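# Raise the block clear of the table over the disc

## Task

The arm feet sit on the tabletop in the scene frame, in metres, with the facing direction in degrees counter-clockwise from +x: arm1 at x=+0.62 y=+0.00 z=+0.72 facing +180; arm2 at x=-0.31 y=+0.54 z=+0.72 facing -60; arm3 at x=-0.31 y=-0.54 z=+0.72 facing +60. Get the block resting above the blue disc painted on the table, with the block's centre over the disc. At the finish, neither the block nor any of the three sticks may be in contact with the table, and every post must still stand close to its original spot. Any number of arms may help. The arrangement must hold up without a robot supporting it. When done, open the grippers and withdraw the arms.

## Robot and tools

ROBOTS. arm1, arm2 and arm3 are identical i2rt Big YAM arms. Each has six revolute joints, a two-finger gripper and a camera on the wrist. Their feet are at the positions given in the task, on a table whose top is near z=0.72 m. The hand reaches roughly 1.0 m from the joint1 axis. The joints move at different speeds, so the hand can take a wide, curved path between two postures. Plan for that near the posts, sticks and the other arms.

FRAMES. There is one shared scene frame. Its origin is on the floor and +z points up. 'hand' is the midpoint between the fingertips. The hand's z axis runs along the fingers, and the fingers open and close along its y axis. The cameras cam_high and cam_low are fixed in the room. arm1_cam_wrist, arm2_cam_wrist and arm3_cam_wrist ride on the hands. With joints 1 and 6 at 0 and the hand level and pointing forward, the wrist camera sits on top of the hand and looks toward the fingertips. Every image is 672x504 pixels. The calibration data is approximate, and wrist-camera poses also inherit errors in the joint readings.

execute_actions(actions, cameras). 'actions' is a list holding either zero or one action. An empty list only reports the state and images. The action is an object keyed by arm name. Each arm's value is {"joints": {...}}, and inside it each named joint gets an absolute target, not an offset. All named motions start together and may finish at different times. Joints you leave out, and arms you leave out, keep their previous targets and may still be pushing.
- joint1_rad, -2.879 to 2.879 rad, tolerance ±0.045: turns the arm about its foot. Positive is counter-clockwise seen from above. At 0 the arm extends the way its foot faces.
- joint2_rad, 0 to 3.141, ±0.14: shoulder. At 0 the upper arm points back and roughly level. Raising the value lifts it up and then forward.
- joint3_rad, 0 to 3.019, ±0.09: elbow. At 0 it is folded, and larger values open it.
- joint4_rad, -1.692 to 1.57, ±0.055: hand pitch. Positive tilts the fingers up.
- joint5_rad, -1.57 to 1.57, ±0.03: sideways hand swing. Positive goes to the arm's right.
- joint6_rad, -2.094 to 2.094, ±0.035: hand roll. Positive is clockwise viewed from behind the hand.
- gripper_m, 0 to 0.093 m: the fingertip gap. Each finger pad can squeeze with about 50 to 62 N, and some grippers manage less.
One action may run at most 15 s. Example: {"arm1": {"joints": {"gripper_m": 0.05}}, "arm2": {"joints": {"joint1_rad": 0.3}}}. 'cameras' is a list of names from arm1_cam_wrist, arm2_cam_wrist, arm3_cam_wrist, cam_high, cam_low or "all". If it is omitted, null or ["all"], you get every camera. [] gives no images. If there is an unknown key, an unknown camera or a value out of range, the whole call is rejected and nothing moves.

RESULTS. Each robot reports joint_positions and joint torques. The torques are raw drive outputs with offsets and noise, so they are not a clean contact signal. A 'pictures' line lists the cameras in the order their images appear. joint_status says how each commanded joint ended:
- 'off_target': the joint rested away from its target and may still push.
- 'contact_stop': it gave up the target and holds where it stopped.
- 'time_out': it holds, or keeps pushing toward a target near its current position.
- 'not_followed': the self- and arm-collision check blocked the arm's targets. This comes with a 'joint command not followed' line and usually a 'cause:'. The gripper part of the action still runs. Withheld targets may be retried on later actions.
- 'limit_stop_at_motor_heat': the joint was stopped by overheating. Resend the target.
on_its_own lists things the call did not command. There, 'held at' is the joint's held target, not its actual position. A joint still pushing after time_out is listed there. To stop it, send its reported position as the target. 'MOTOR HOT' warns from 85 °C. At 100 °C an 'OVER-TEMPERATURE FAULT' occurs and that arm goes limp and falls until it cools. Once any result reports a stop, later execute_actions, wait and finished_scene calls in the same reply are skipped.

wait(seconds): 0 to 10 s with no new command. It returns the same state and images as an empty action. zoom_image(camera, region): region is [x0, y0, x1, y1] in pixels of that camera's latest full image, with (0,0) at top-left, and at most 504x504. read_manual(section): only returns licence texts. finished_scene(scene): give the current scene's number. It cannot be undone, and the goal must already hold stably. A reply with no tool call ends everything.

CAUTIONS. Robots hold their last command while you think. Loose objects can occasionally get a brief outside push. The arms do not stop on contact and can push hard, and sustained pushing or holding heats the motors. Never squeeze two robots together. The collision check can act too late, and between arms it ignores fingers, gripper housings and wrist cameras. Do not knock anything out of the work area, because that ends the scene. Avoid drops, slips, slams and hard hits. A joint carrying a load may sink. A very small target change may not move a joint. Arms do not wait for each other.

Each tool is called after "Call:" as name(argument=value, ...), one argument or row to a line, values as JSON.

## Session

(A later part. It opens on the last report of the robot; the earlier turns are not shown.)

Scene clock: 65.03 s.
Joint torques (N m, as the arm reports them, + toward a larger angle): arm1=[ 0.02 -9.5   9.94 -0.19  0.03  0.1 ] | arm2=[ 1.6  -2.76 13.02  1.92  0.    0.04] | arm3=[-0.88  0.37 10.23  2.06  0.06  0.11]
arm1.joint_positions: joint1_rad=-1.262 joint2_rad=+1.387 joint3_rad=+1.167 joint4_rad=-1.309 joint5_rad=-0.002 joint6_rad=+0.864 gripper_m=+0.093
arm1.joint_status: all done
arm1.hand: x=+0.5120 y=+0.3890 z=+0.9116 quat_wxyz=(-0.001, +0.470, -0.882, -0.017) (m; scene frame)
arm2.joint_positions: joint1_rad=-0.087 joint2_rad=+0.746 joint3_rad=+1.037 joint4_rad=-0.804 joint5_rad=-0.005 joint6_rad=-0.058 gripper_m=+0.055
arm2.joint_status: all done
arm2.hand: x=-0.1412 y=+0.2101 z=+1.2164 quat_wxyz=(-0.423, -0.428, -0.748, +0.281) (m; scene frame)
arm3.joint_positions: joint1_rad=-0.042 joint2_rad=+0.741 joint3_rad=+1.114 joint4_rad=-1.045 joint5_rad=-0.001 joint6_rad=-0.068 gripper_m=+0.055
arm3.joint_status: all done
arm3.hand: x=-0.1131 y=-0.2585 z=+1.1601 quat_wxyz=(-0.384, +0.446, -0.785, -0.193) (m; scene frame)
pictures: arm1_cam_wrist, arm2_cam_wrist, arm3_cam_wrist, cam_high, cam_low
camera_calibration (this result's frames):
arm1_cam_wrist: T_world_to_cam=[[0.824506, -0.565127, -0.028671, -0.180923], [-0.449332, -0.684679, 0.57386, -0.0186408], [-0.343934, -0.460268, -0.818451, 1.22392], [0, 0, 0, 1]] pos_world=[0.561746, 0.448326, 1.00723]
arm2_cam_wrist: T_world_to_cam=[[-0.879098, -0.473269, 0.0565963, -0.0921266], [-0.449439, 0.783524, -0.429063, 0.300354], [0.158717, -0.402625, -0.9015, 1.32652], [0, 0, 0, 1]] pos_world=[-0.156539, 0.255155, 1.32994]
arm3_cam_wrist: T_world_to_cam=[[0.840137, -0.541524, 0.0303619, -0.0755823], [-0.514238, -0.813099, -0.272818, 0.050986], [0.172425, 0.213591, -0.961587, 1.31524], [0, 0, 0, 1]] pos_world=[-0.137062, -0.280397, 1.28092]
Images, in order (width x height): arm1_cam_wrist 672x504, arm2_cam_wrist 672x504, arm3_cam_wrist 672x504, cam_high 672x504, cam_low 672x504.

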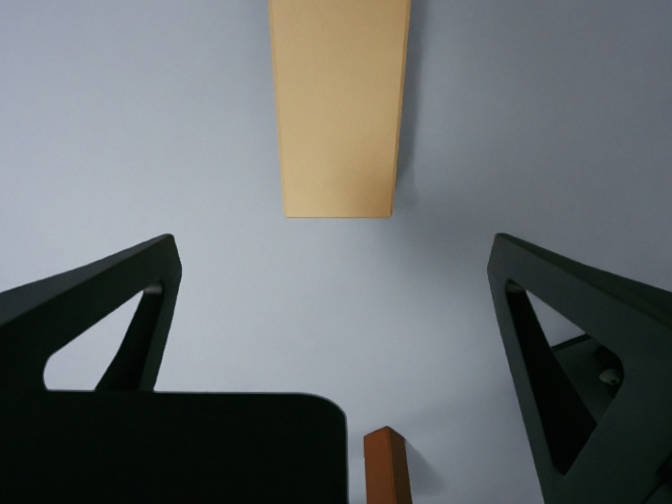

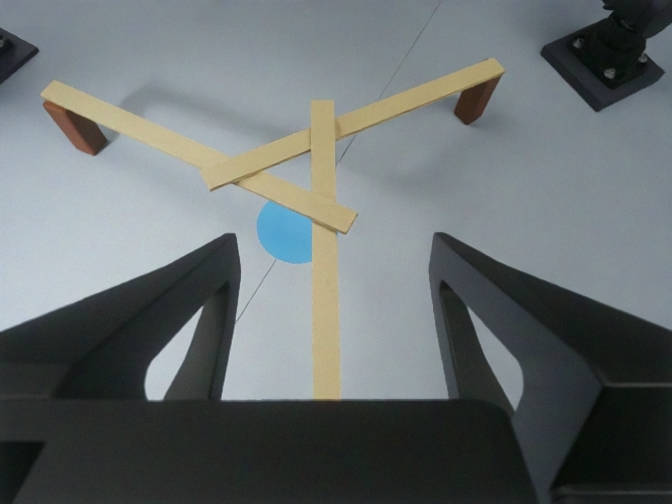

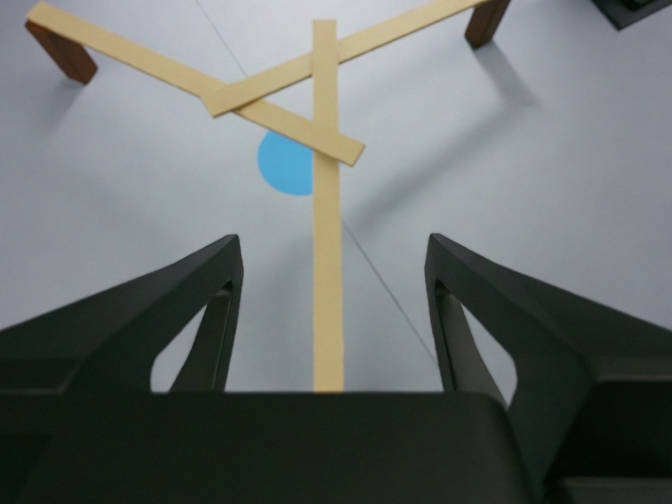

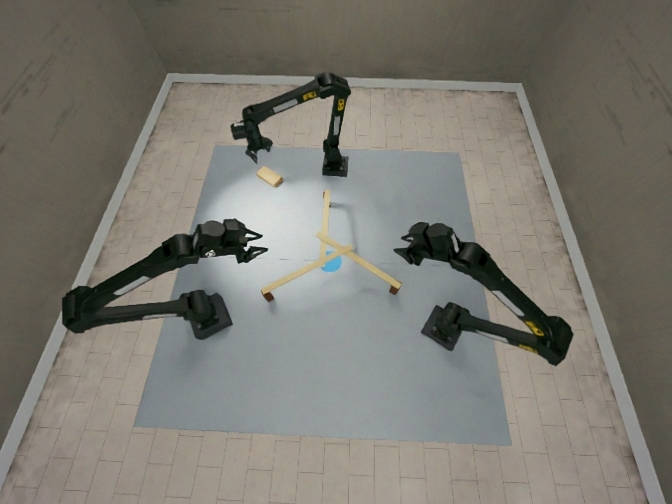

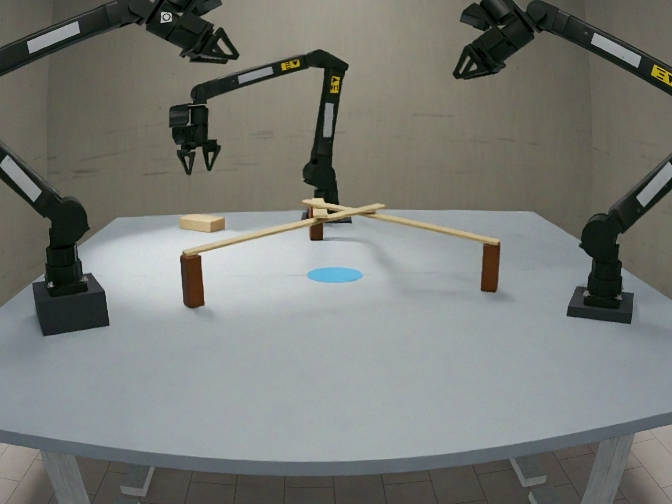

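Call:
execute_actions(
  actions=[
    {"arm1": {"joints": {"joint2_rad": 1.54, "joint3_rad": 0.967, "joint4_rad": -0.981}}},
  ],
  cameras=["arm1_cam_wrist", "cam_low"],
)

Scene clock: 68.13 s.
Joint torques (N m, as the arm reports them, + toward a larger angle): arm1=[  0.12 -11.27   9.06   0.93   0.16   0.09] | arm2=[ 1.24 -2.64 13.16  1.91  0.    0.07] | arm3=[-0.74  0.4  10.16  2.08  0.04  0.11]
arm1.joint_positions: joint1_rad=-1.263 joint2_rad=+1.540 joint3_rad=+0.966 joint4_rad=-0.996 joint5_rad=-0.005 joint6_rad=+0.864 gripper_m=+0.093
arm1.joint_status: all done
arm1.hand: x=+0.5126 y=+0.3845 z=+0.7830 quat_wxyz=(+0.005, +0.470, -0.883, +0.003) (m; scene frame)
arm2.joint_positions: joint1_rad=-0.087 joint2_rad=+0.746 joint3_rad=+1.037 joint4_rad=-0.804 joint5_rad=-0.005 joint6_rad=-0.058 gripper_m=+0.055
arm2.joint_status: not commanded
arm2.hand: x=-0.1412 y=+0.2101 z=+1.2164 quat_wxyz=(-0.423, -0.428, -0.748, +0.281) (m; scene frame)
arm3.joint_positions: joint1_rad=-0.042 joint2_rad=+0.741 joint3_rad=+1.114 joint4_rad=-1.045 joint5_rad=-0.001 joint6_rad=-0.068 gripper_m=+0.055
arm3.joint_status: not commanded
arm3.hand: x=-0.1131 y=-0.2585 z=+1.1601 quat_wxyz=(-0.384, +0.446, -0.785, -0.193) (m; scene frame)
pictures: arm1_cam_wrist, cam_low
camera_calibration (this result's frames):
arm1_cam_wrist: T_world_to_cam=[[0.824049, -0.566517, 0.000998678, -0.210127], [-0.454609, -0.660215, 0.597868, 0.026882], [-0.338043, -0.493127, -0.801594, 1.11322], [0, 0, 0, 1]] pos_world=[0.561691, 0.447665, 0.876487]
Images, in order (width x height): arm1_cam_wrist 672x504, cam_low 672x504.

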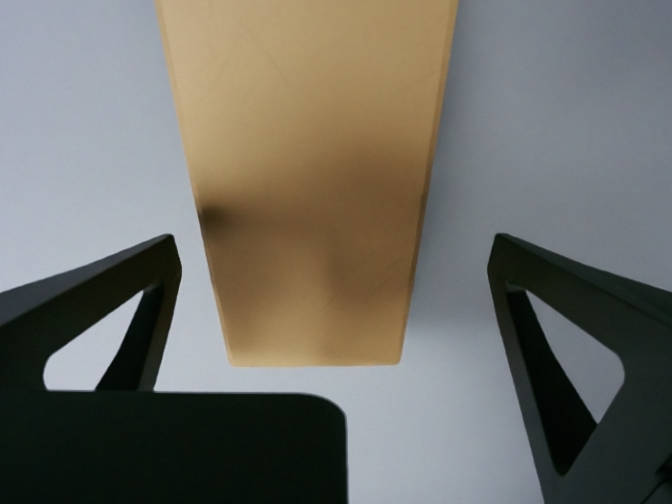

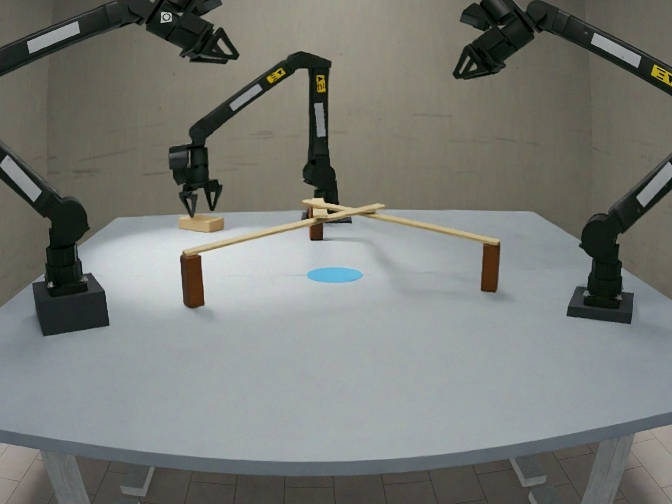

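Call:
execute_actions(
  actions=[
    {"arm1": {"joints": {"joint2_rad": 1.515, "joint3_rad": 0.93, "joint4_rad": -0.859}}},
  ],
  cameras=["arm1_cam_wrist"],
)

Scene clock: 74.43 s.
Joint torques (N m, as the arm reports them, + toward a larger angle): arm1=[  0.09 -11.5    8.33   1.19   0.16   0.08] | arm2=[ 1.4  -3.01 13.1   1.92  0.    0.03] | arm3=[-0.67  0.19 10.18  2.09  0.07  0.12]
arm1.joint_positions: joint1_rad=-1.263 joint2_rad=+1.522 joint3_rad=+0.938 joint4_rad=-0.875 joint5_rad=-0.005 joint6_rad=+0.864 gripper_m=+0.093
arm1.joint_status: all done
arm1.hand: x=+0.5077 y=+0.4022 z=+0.7824 quat_wxyz=(-0.007, +0.469, -0.882, -0.051) (m; scene frame)
arm2.joint_positions: joint1_rad=-0.087 joint2_rad=+0.746 joint3_rad=+1.037 joint4_rad=-0.804 joint5_rad=-0.005 joint6_rad=-0.058 gripper_m=+0.055
arm2.joint_status: not commanded
arm2.hand: x=-0.1412 y=+0.2101 z=+1.2164 quat_wxyz=(-0.423, -0.428, -0.748, +0.281) (m; scene frame)
arm3.joint_positions: joint1_rad=-0.042 joint2_rad=+0.741 joint3_rad=+1.114 joint4_rad=-1.045 joint5_rad=-0.001 joint6_rad=-0.068 gripper_m=+0.055
arm3.joint_status: not commanded
arm3.hand: x=-0.1131 y=-0.2585 z=+1.1601 quat_wxyz=(-0.384, +0.446, -0.785, -0.193) (m; scene frame)
pictures: arm1_cam_wrist
camera_calibration (this result's frames):
arm1_cam_wrist: T_world_to_cam=[[0.822641, -0.562241, -0.0845374, -0.130109], [-0.437779, -0.721247, 0.536799, 0.100462], [-0.362783, -0.404584, -0.839464, 1.1264], [0, 0, 0, 1]] pos_world=[0.559652, 0.45503, 0.880648]
Images, in order (width x height): arm1_cam_wrist 672x504.

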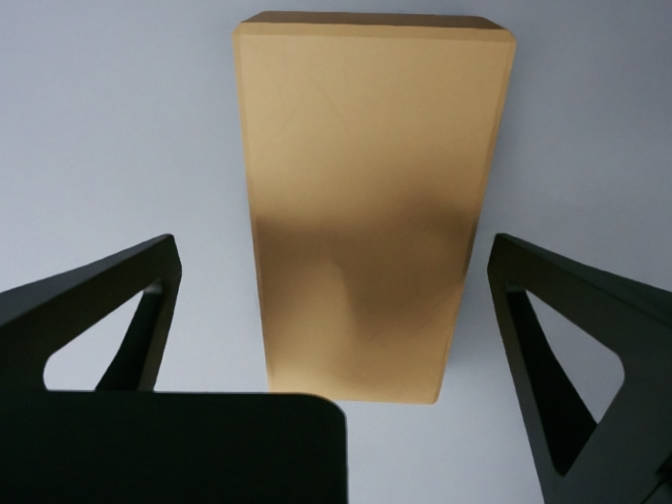

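Call:
execute_actions(
  actions=[
    {"arm1": {"joints": {"joint2_rad": 1.617}}},
  ],
  cameras=["arm1_cam_wrist", "cam_low"],
)

Scene clock: 77.10 s.
Joint torques (N m, as the arm reports them, + toward a larger angle): arm1=[  0.15 -11.29   7.55   0.95   0.17   0.09] | arm2=[ 1.84 -2.66 13.18  1.93  0.    0.05] | arm3=[-0.53  0.24 10.19  2.15  0.06  0.13]
arm1.joint_positions: joint1_rad=-1.263 joint2_rad=+1.612 joint3_rad=+0.938 joint4_rad=-0.873 joint5_rad=-0.005 joint6_rad=+0.864 gripper_m=+0.093
arm1.joint_status: all done
arm1.hand: x=+0.5098 y=+0.3944 z=+0.7473 quat_wxyz=(+0.002, +0.470, -0.883, -0.008) (m; scene frame)
arm2.joint_positions: joint1_rad=-0.087 joint2_rad=+0.746 joint3_rad=+1.037 joint4_rad=-0.804 joint5_rad=-0.005 joint6_rad=-0.058 gripper_m=+0.055
arm2.joint_status: not commanded
arm2.hand: x=-0.1412 y=+0.2101 z=+1.2164 quat_wxyz=(-0.423, -0.428, -0.748, +0.281) (m; scene frame)
arm3.joint_positions: joint1_rad=-0.042 joint2_rad=+0.741 joint3_rad=+1.114 joint4_rad=-1.045 joint5_rad=-0.001 joint6_rad=-0.068 gripper_m=+0.055
arm3.joint_status: not commanded
arm3.hand: x=-0.1131 y=-0.2585 z=+1.1601 quat_wxyz=(-0.384, +0.446, -0.785, -0.193) (m; scene frame)
pictures: arm1_cam_wrist, cam_low
camera_calibration (this result's frames):
arm1_cam_wrist: T_world_to_cam=[[0.823965, -0.566381, -0.0171345, -0.188544], [-0.450896, -0.673672, 0.585542, 0.0661517], [-0.343183, -0.47474, -0.810461, 1.09051], [0, 0, 0, 1]] pos_world=[0.559426, 0.455486, 0.841851]
Images, in order (width x height): arm1_cam_wrist 672x504, cam_low 672x504.

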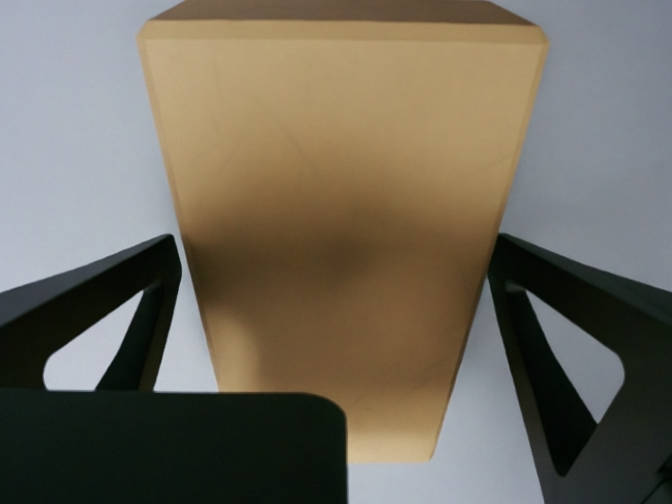

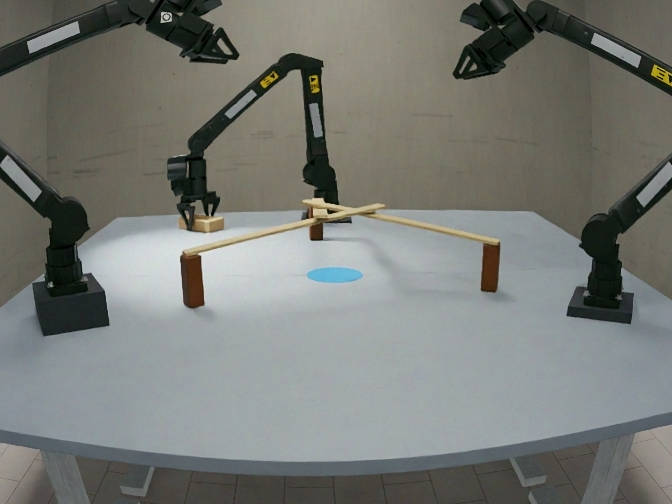

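Call:
execute_actions(
  actions=[
    {"arm1": {"joints": {"gripper_m": 0.055}}},
  ],
  cameras=["arm1_cam_wrist"],
)

Scene clock: 77.77 s.
Joint torques (N m, as the arm reports them, + toward a larger angle): arm1=[  0.09 -11.35   7.55   0.9    0.13   0.09] | arm2=[ 1.71 -2.38 13.02  1.94  0.01  0.01] | arm3=[-0.85  0.26 10.21  2.08  0.07  0.11]
arm1.joint_positions: joint1_rad=-1.263 joint2_rad=+1.612 joint3_rad=+0.938 joint4_rad=-0.872 joint5_rad=-0.005 joint6_rad=+0.865 gripper_m=+0.070
arm1.joint_status: gripper_m off_target (ended at +0.070, target +0.055)
arm1.hand: x=+0.5098 y=+0.3947 z=+0.7473 quat_wxyz=(+0.002, +0.469, -0.883, -0.009) (m; scene frame)
arm2.joint_positions: joint1_rad=-0.087 joint2_rad=+0.746 joint3_rad=+1.037 joint4_rad=-0.804 joint5_rad=-0.005 joint6_rad=-0.058 gripper_m=+0.055
arm2.joint_status: not commanded
arm2.hand: x=-0.1412 y=+0.2101 z=+1.2164 quat_wxyz=(-0.423, -0.428, -0.748, +0.281) (m; scene frame)
arm3.joint_positions: joint1_rad=-0.042 joint2_rad=+0.741 joint3_rad=+1.114 joint4_rad=-1.045 joint5_rad=-0.001 joint6_rad=-0.068 gripper_m=+0.055
arm3.joint_status: not commanded
arm3.hand: x=-0.1131 y=-0.2585 z=+1.1601 quat_wxyz=(-0.384, +0.446, -0.785, -0.193) (m; scene frame)
pictures: arm1_cam_wrist
camera_calibration (this result's frames):
arm1_cam_wrist: T_world_to_cam=[[0.823532, -0.567, -0.017526, -0.187655], [-0.451664, -0.67408, 0.584478, 0.0677267], [-0.343213, -0.473421, -0.81122, 1.09074], [0, 0, 0, 1]] pos_world=[0.559485, 0.455631, 0.841955]
Images, in order (width x height): arm1_cam_wrist 672x504.

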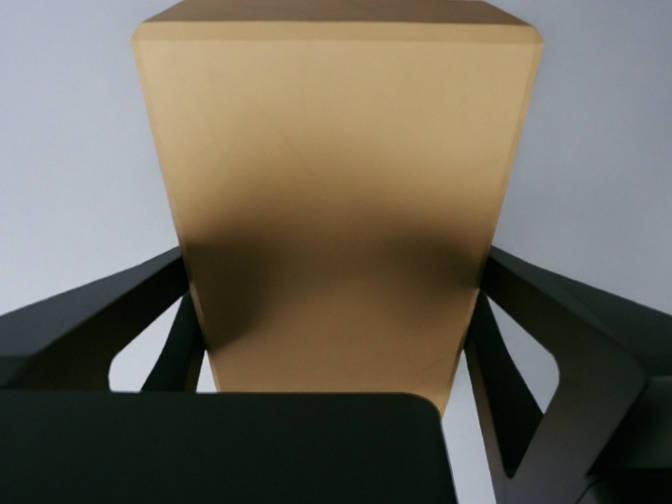

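Call:
execute_actions(
  actions=[
    {"arm1": {"joints": {"joint2_rad": 1.56, "joint3_rad": 1.97, "joint4_rad": -1.492}}},
  ],
  cameras=["arm1_cam_wrist", "cam_high"],
)

Scene clock: 81.97 s.
Joint torques (N m, as the arm reports them, + toward a larger angle): arm1=[  0.1  -13.14  15.6    0.7    0.13   0.05] | arm2=[ 1.37 -2.45 13.1   1.86 -0.03  0.05] | arm3=[-0.67  0.1  10.21  2.04  0.06  0.12]
arm1.joint_positions: joint1_rad=-1.263 joint2_rad=+1.552 joint3_rad=+1.926 joint4_rad=-1.479 joint5_rad=-0.005 joint6_rad=+0.865 gripper_m=+0.070
arm1.joint_status: all done
arm1.hand: x=+0.4727 y=+0.5320 z=+1.1542 quat_wxyz=(-0.045, +0.458, -0.860, -0.222) (m; scene frame)
arm2.joint_positions: joint1_rad=-0.087 joint2_rad=+0.746 joint3_rad=+1.037 joint4_rad=-0.804 joint5_rad=-0.005 joint6_rad=-0.058 gripper_m=+0.055
arm2.joint_status: not commanded
arm2.hand: x=-0.1412 y=+0.2101 z=+1.2164 quat_wxyz=(-0.423, -0.428, -0.748, +0.281) (m; scene frame)
arm3.joint_positions: joint1_rad=-0.042 joint2_rad=+0.741 joint3_rad=+1.114 joint4_rad=-1.045 joint5_rad=-0.001 joint6_rad=-0.068 gripper_m=+0.055
arm3.joint_status: not commanded
arm3.hand: x=-0.1131 y=-0.2585 z=+1.1601 quat_wxyz=(-0.384, +0.446, -0.785, -0.193) (m; scene frame)
pictures: arm1_cam_wrist, cam_high
camera_calibration (this result's frames):
arm1_cam_wrist: T_world_to_cam=[[0.801331, -0.49021, -0.342876, 0.273042], [-0.399223, -0.865069, 0.30377, 0.306437], [-0.445522, -0.106536, -0.888909, 1.41588], [0, 0, 0, 1]] pos_world=[0.534344, 0.549779, 1.25912]
Images, in order (width x height): arm1_cam_wrist 672x504, cam_high 672x504.

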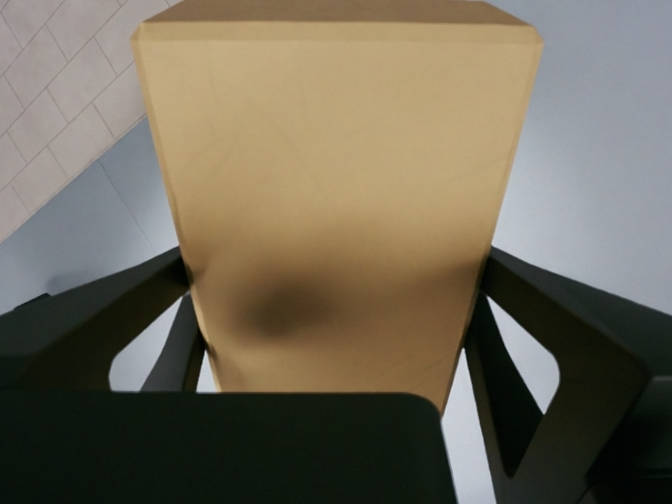

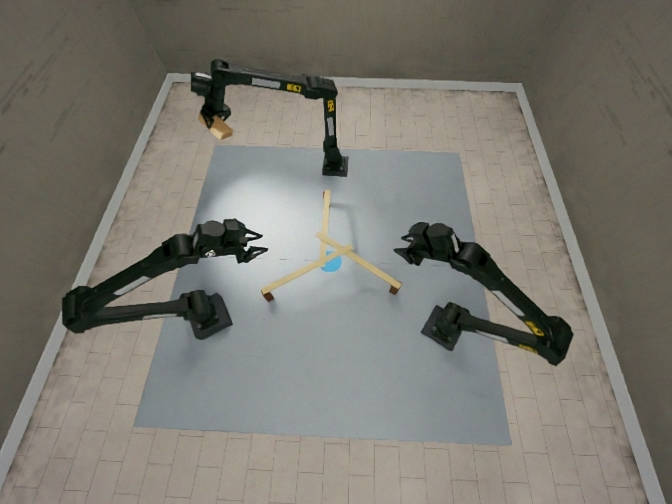

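Call:
execute_actions(
  actions=[
    {"arm1": {"joints": {"joint1_rad": 0.057, "joint2_rad": 1.87, "joint5_rad": 0.052, "joint6_rad": 0.003}}},
  ],
)

Scene clock: 85.43 s.
Joint torques (N m, as the arm reports them, + toward a larger angle): arm1=[ -0.63 -18.85  14.09   0.18   0.18  -0.12] | arm2=[ 1.86 -2.37 13.14  1.99 -0.01  0.05] | arm3=[-0.64  0.06 10.23  2.09  0.06  0.11]
arm1.joint_positions: joint1_rad=+0.068 joint2_rad=+1.877 joint3_rad=+1.941 joint4_rad=-1.480 joint5_rad=+0.048 joint6_rad=+0.013 gripper_m=+0.070
arm1.joint_status: all done
arm1.hand: x=+0.0002 y=-0.0085 z=+0.9817 quat_wxyz=(-0.018, +0.997, +0.007, -0.078) (m; scene frame)
arm2.joint_positions: joint1_rad=-0.087 joint2_rad=+0.746 joint3_rad=+1.037 joint4_rad=-0.804 joint5_rad=-0.005 joint6_rad=-0.058 gripper_m=+0.055
arm2.joint_status: not commanded
arm2.hand: x=-0.1412 y=+0.2101 z=+1.2164 quat_wxyz=(-0.423, -0.428, -0.748, +0.281) (m; scene frame)
arm3.joint_positions: joint1_rad=-0.042 joint2_rad=+0.741 joint3_rad=+1.114 joint4_rad=-1.045 joint5_rad=-0.001 joint6_rad=-0.068 gripper_m=+0.055
arm3.joint_status: not commanded
arm3.hand: x=-0.1131 y=-0.2585 z=+1.1601 quat_wxyz=(-0.384, +0.446, -0.785, -0.193) (m; scene frame)
pictures: arm1_cam_wrist, arm2_cam_wrist, arm3_cam_wrist, cam_high, cam_low
camera_calibration (this result's frames):
arm1_cam_wrist: T_world_to_cam=[[-0.00110103, 0.999382, 0.0351381, -0.0306906], [0.890084, -0.0150364, 0.455549, -0.439407], [0.455796, 0.0317774, -0.889517, 0.996054], [0, 0, 0, 1]] pos_world=[-0.062922, -0.00758745, 1.08726]
arm2_cam_wrist: T_world_to_cam=[[-0.879098, -0.473269, 0.0565963, -0.0921266], [-0.449439, 0.783524, -0.429063, 0.300354], [0.158717, -0.402625, -0.9015, 1.32652], [0, 0, 0, 1]] pos_world=[-0.156539, 0.255155, 1.32994]
arm3_cam_wrist: T_world_to_cam=[[0.840137, -0.541524, 0.0303619, -0.0755823], [-0.514238, -0.813099, -0.272818, 0.050986], [0.172425, 0.213591, -0.961587, 1.31524], [0, 0, 0, 1]] pos_world=[-0.137062, -0.280397, 1.28092]
Images, in order (width x height): arm1_cam_wrist 672x504, arm2_cam_wrist 672x504, arm3_cam_wrist 672x504, cam_high 672x504, cam_low 672x504.

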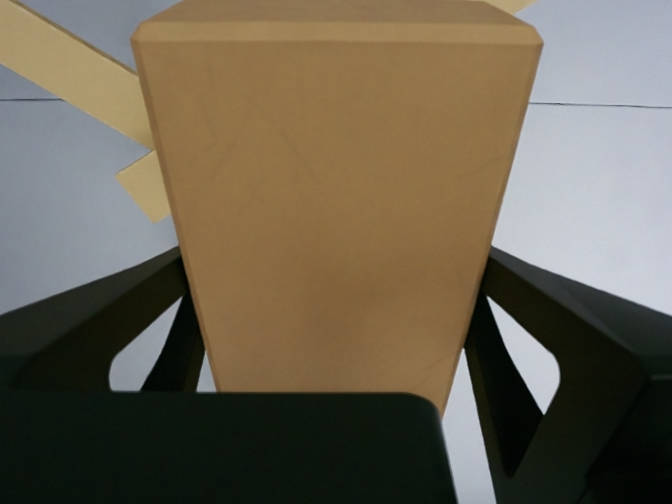

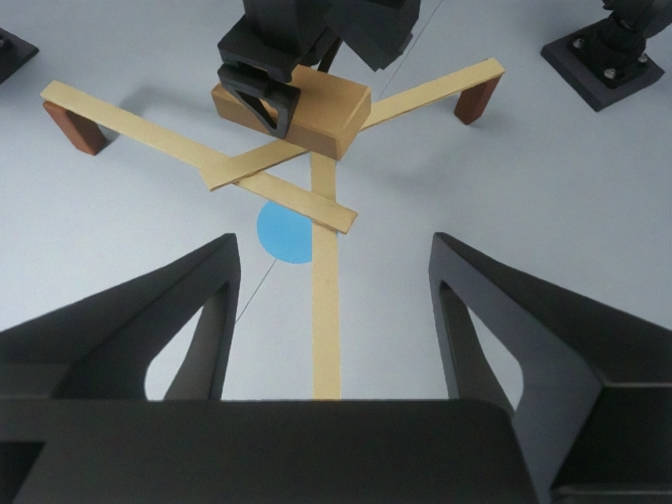

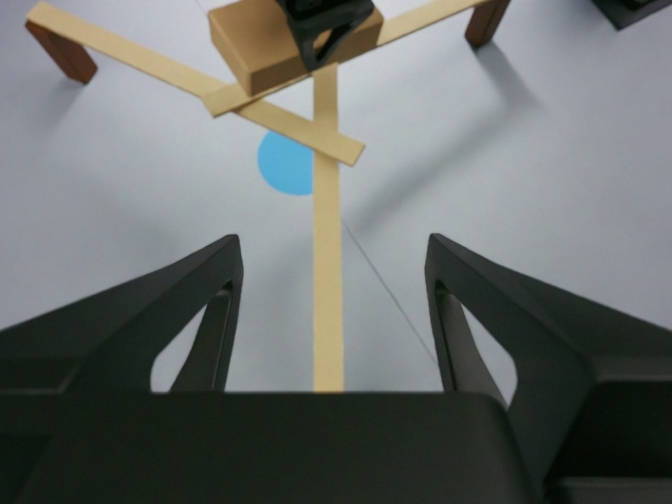

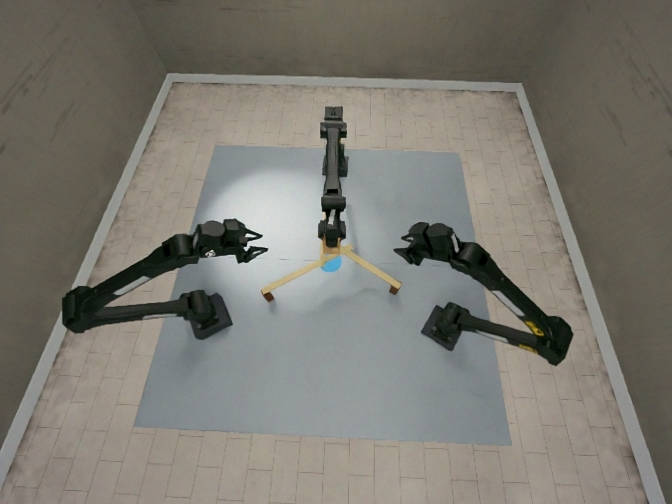

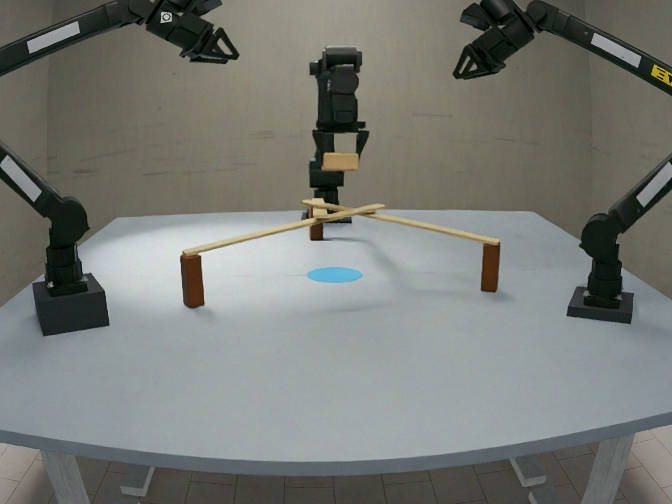

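Call:
zoom_image(
  camera="cam_low",
  region=[260, 130, 420, 300],
)

Call:
zoom_image(
  camera="arm2_cam_wrist",
  region=[170, 0, 450, 280],
)

Call:
zoom_image(
  camera="arm3_cam_wrist",
  region=[170, 0, 450, 220],
)

Region (260, 130, 420, 300) of cam_low's 672x504 image, scaled by 2.965, with more detail than that image has; it fills the left 474 columns of this view, and the rest is white.

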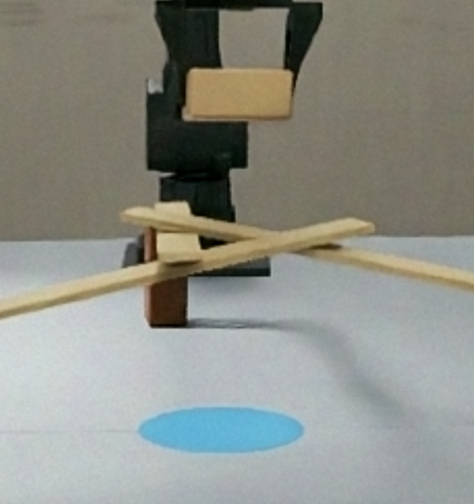

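Region (170, 0, 450, 280) of arm2_cam_wrist's 672x504 image, scaled by 1.800, with more detail than that image has.

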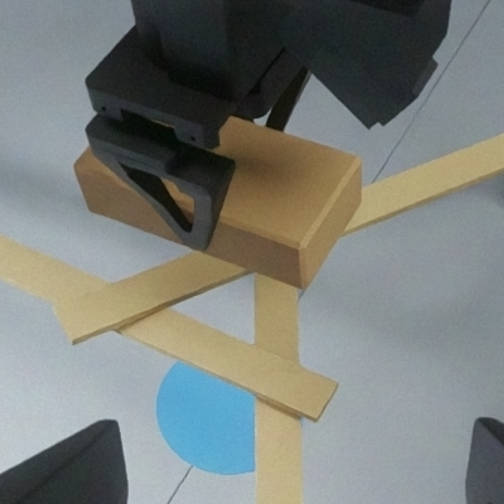

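Region (170, 0, 450, 220) of arm3_cam_wrist's 672x504 image, scaled by 1.800, with more detail than that image has; it fills the top 396 rows of this view, and the rest is white.

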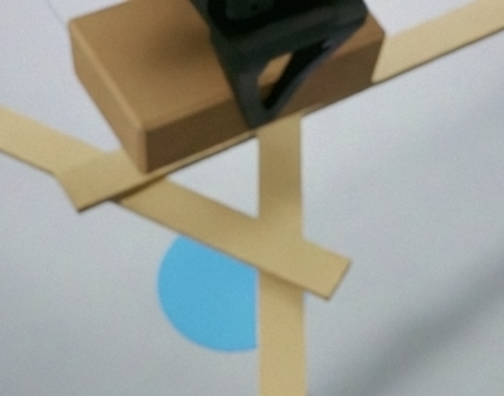

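Call:
execute_actions(
  actions=[
    {"arm1": {"joints": {"joint1_rad": 0.05, "joint2_rad": 1.96}}},
  ],
)

Scene clock: 87.77 s.
Joint torques (N m, as the arm reports them, + toward a larger angle): arm1=[ -0.69 -19.74  13.86   0.03   0.18  -0.12] | arm2=[ 1.53 -2.56 13.06  1.91 -0.01  0.02] | arm3=[-0.64  0.13 10.17  2.14  0.05  0.12]
arm1.joint_positions: joint1_rad=+0.063 joint2_rad=+1.966 joint3_rad=+1.941 joint4_rad=-1.480 joint5_rad=+0.048 joint6_rad=+0.013 gripper_m=+0.070
arm1.joint_status: all done
arm1.hand: x=-0.0083 y=-0.0059 z=+0.9281 quat_wxyz=(-0.019, +0.999, +0.006, -0.034) (m; scene frame)
arm2.joint_positions: joint1_rad=-0.087 joint2_rad=+0.746 joint3_rad=+1.037 joint4_rad=-0.804 joint5_rad=-0.005 joint6_rad=-0.058 gripper_m=+0.055
arm2.joint_status: not commanded
arm2.hand: x=-0.1412 y=+0.2101 z=+1.2164 quat_wxyz=(-0.423, -0.428, -0.748, +0.281) (m; scene frame)
arm3.joint_positions: joint1_rad=-0.042 joint2_rad=+0.741 joint3_rad=+1.114 joint4_rad=-1.045 joint5_rad=-0.001 joint6_rad=-0.068 gripper_m=+0.055
arm3.joint_status: not commanded
arm3.hand: x=-0.1131 y=-0.2585 z=+1.1601 quat_wxyz=(-0.384, +0.446, -0.785, -0.193) (m; scene frame)
pictures: arm1_cam_wrist, arm2_cam_wrist, arm3_cam_wrist, cam_high, cam_low
camera_calibration (this result's frames):
arm1_cam_wrist: T_world_to_cam=[[-0.000134006, 0.99929, 0.0376647, -0.0337893], [0.84605, -0.0199659, 0.532729, -0.479374], [0.533103, 0.0319376, -0.845447, 0.911948], [0, 0, 0, 1]] pos_world=[-0.0805929, -0.00493126, 1.02765]
arm2_cam_wrist: T_world_to_cam=[[-0.879098, -0.473269, 0.0565963, -0.0921266], [-0.449439, 0.783524, -0.429063, 0.300354], [0.158717, -0.402625, -0.9015, 1.32652], [0, 0, 0, 1]] pos_world=[-0.156539, 0.255155, 1.32994]
arm3_cam_wrist: T_world_to_cam=[[0.840137, -0.541524, 0.0303619, -0.0755823], [-0.514238, -0.813099, -0.272818, 0.050986], [0.172425, 0.213591, -0.961587, 1.31524], [0, 0, 0, 1]] pos_world=[-0.137062, -0.280397, 1.28092]
Images, in order (width x height): arm1_cam_wrist 672x504, arm2_cam_wrist 672x504, arm3_cam_wrist 672x504, cam_high 672x504, cam_low 672x504.

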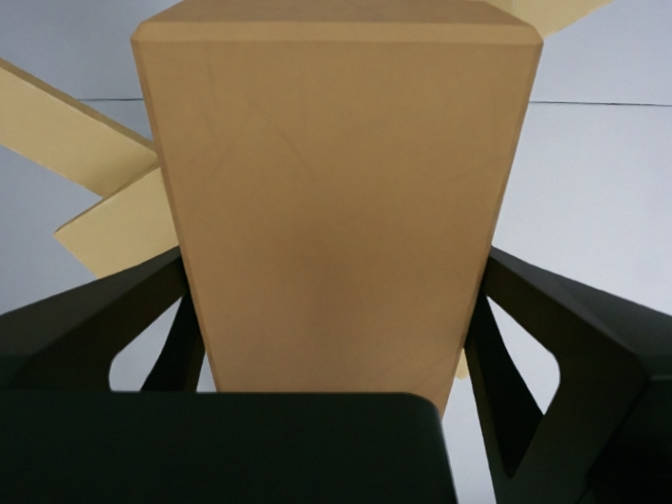

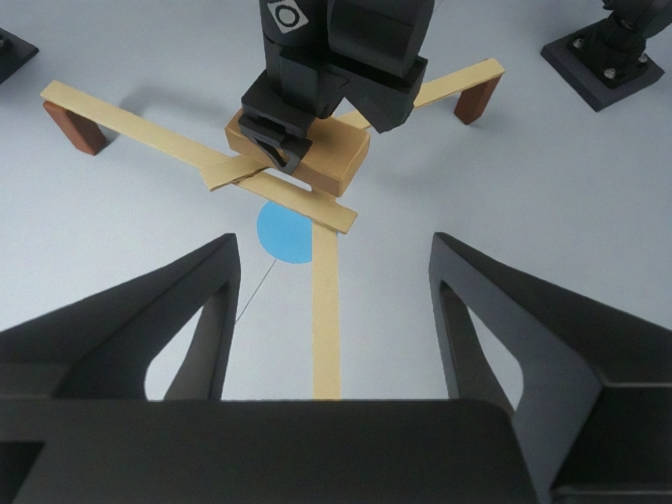

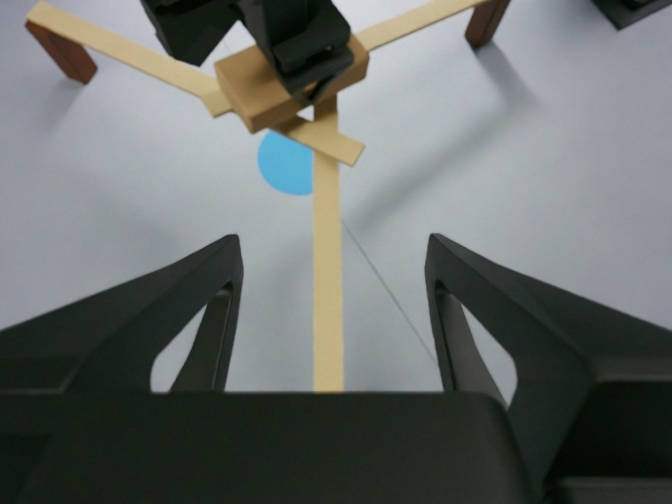

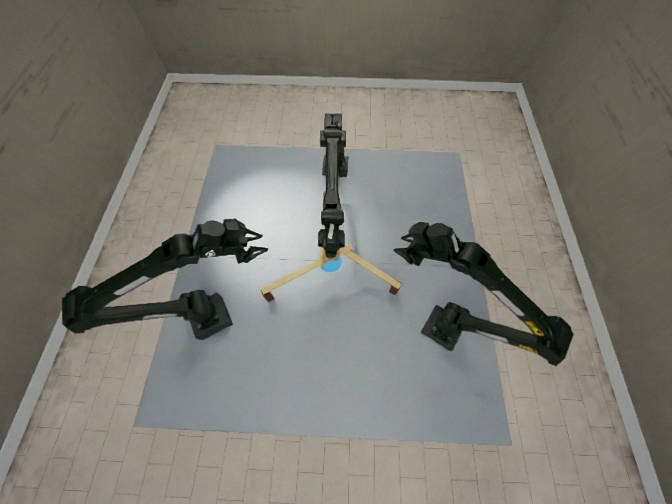

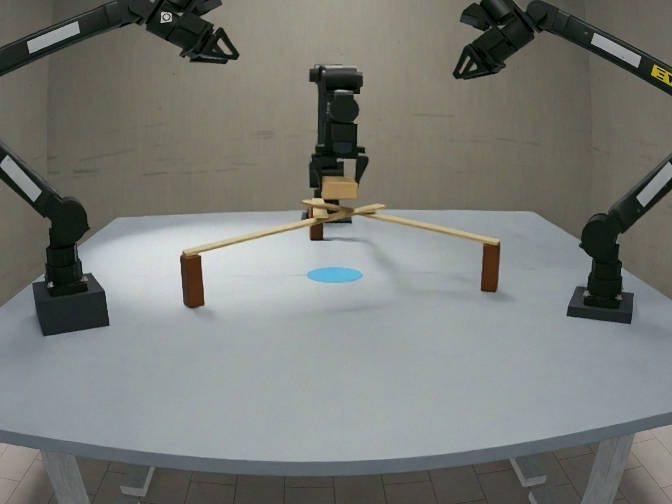

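Call:
zoom_image(
  camera="cam_low",
  region=[260, 130, 420, 300],
)

Call:
zoom_image(
  camera="arm2_cam_wrist",
  region=[180, 80, 400, 280],
)

Call:
zoom_image(
  camera="arm3_cam_wrist",
  region=[180, 10, 400, 210],
)

Region (260, 130, 420, 300) of cam_low's 672x504 image, scaled by 2.965, with more detail than that image has; it fills the left 474 columns of this view, and the rest is white.

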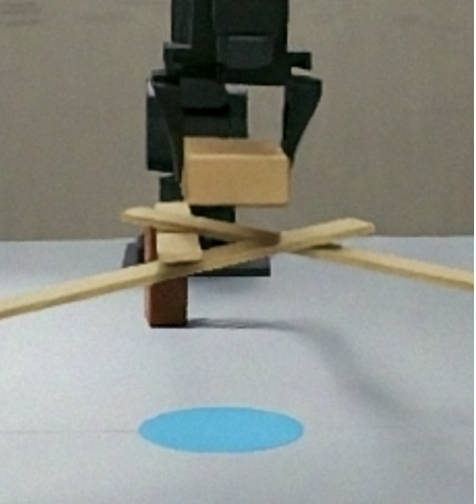

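Region (180, 80, 400, 280) of arm2_cam_wrist's 672x504 image, scaled by 2.291, with more detail than that image has; it fills the top 458 rows of this view, and the rest is white.

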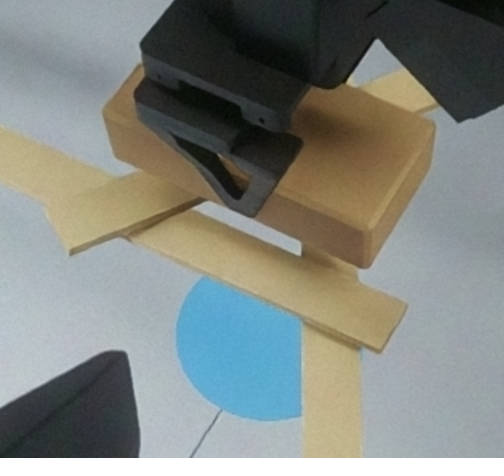

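Region (180, 10, 400, 210) of arm3_cam_wrist's 672x504 image, scaled by 2.291, with more detail than that image has; it fills the top 458 rows of this view, and the rest is white.

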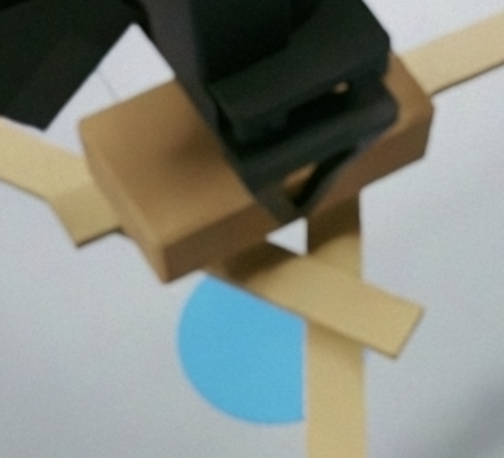

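Call:
execute_actions(
  actions=[
    {"arm1": {"joints": {"joint1_rad": 0.041, "joint2_rad": 1.99, "joint5_rad": 0.062}}},
  ],
  cameras=["arm2_cam_wrist", "arm3_cam_wrist", "cam_low"],
)

Scene clock: 90.90 s.
Joint torques (N m, as the arm reports them, + toward a larger angle): arm1=[ -0.49 -17.96  13.86   0.01   0.19  -0.12] | arm2=[ 1.34 -2.34 13.02  1.92 -0.05  0.04] | arm3=[-0.93  0.14 10.23  2.06  0.05  0.13]
arm1.joint_positions: joint1_rad=+0.052 joint2_rad=+1.969 joint3_rad=+1.941 joint4_rad=-1.480 joint5_rad=+0.058 joint6_rad=+0.013 gripper_m=+0.070
arm1.joint_status: all done
arm1.hand: x=-0.0086 y=+0.0025 z=+0.9260 quat_wxyz=(-0.024, +0.999, +0.000, -0.032) (m; scene frame)
arm2.joint_positions: joint1_rad=-0.087 joint2_rad=+0.746 joint3_rad=+1.037 joint4_rad=-0.804 joint5_rad=-0.005 joint6_rad=-0.058 gripper_m=+0.055
arm2.joint_status: not commanded
arm2.hand: x=-0.1412 y=+0.2101 z=+1.2164 quat_wxyz=(-0.423, -0.428, -0.748, +0.281) (m; scene frame)
arm3.joint_positions: joint1_rad=-0.042 joint2_rad=+0.741 joint3_rad=+1.114 joint4_rad=-1.045 joint5_rad=-0.001 joint6_rad=-0.068 gripper_m=+0.055
arm3.joint_status: not commanded
arm3.hand: x=-0.1131 y=-0.2585 z=+1.1601 quat_wxyz=(-0.384, +0.446, -0.785, -0.193) (m; scene frame)
pictures: arm2_cam_wrist, arm3_cam_wrist, cam_low
camera_calibration (this result's frames):
arm2_cam_wrist: T_world_to_cam=[[-0.879098, -0.473269, 0.0565963, -0.0921266], [-0.449439, 0.783524, -0.429063, 0.300354], [0.158717, -0.402625, -0.9015, 1.32652], [0, 0, 0, 1]] pos_world=[-0.156539, 0.255155, 1.32994]
arm3_cam_wrist: T_world_to_cam=[[0.840137, -0.541524, 0.0303619, -0.0755823], [-0.514238, -0.813099, -0.272818, 0.050986], [0.172425, 0.213591, -0.961587, 1.31524], [0, 0, 0, 1]] pos_world=[-0.137062, -0.280397, 1.28092]
Images, in order (width x height): arm2_cam_wrist 672x504, arm3_cam_wrist 672x504, cam_low 672x504.

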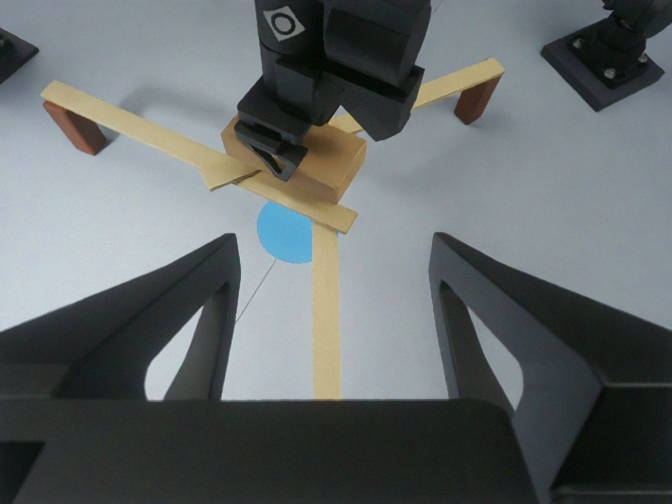

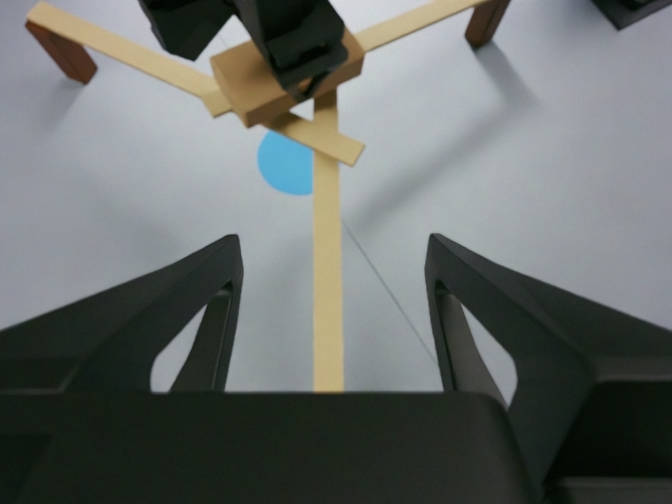

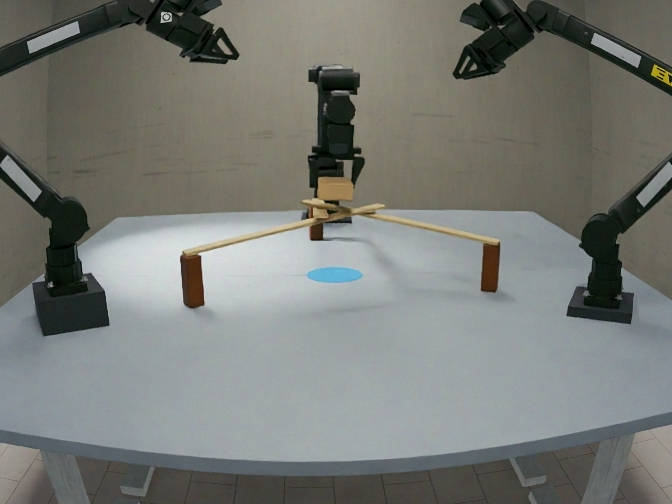

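Call:
zoom_image(
  camera="cam_low",
  region=[260, 130, 420, 300],
)

Region (260, 130, 420, 300) of cam_low's 672x504 image, scaled by 2.965, with more detail than that image has; it fills the left 474 columns of this view, and the rest is white.

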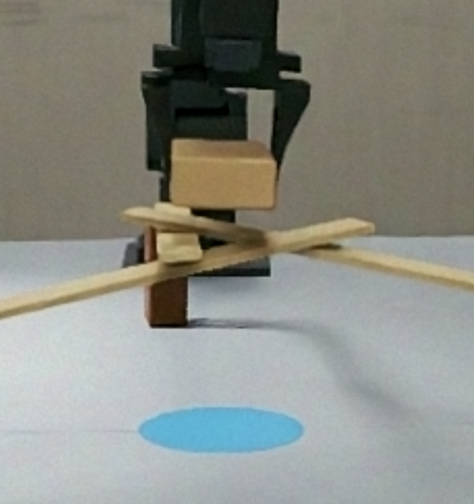

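Call:
execute_actions(
  actions=[
    {"arm1": {"joints": {"joint2_rad": 2.01}}},
  ],
  cameras=["cam_low"],
)

Call:
zoom_image(
  camera="cam_low",
  region=[280, 160, 400, 250],
)

Scene clock: 92.53 s.
Joint torques (N m, as the arm reports them, + toward a larger angle): arm1=[ -0.57 -18.57  13.78  -0.02   0.2   -0.12] | arm2=[ 1.59 -3.09 13.04  1.89 -0.03  0.04] | arm3=[-0.89 -0.07 10.2   2.16  0.06  0.12]
arm1.joint_positions: joint1_rad=+0.052 joint2_rad=+1.997 joint3_rad=+1.941 joint4_rad=-1.480 joint5_rad=+0.058 joint6_rad=+0.013 gripper_m=+0.070
arm1.joint_status: all done
arm1.hand: x=-0.0102 y=+0.0023 z=+0.9093 quat_wxyz=(-0.024, +1.000, +0.001, -0.018) (m; scene frame)
arm2.joint_positions: joint1_rad=-0.087 joint2_rad=+0.746 joint3_rad=+1.037 joint4_rad=-0.804 joint5_rad=-0.005 joint6_rad=-0.058 gripper_m=+0.055
arm2.joint_status: not commanded
arm2.hand: x=-0.1412 y=+0.2101 z=+1.2164 quat_wxyz=(-0.423, -0.428, -0.748, +0.281) (m; scene frame)
arm3.joint_positions: joint1_rad=-0.042 joint2_rad=+0.741 joint3_rad=+1.114 joint4_rad=-1.045 joint5_rad=-0.001 joint6_rad=-0.068 gripper_m=+0.055
arm3.joint_status: not commanded
arm3.hand: x=-0.1131 y=-0.2585 z=+1.1601 quat_wxyz=(-0.384, +0.446, -0.785, -0.193) (m; scene frame)
pictures: cam_low
Images, in order (width x height): cam_low 672x504.

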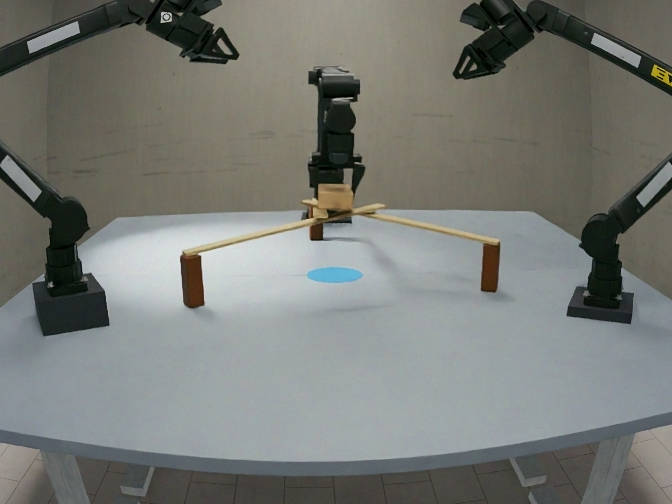

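Region (280, 160, 400, 250) of cam_low's 672x504 image, scaled by 4.200, with more detail than that image has; it fills the top 378 rows of this view, and the rest is white.

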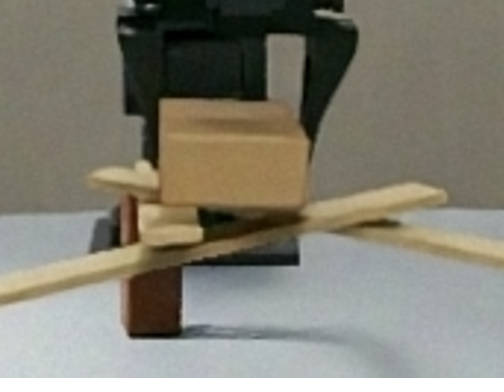

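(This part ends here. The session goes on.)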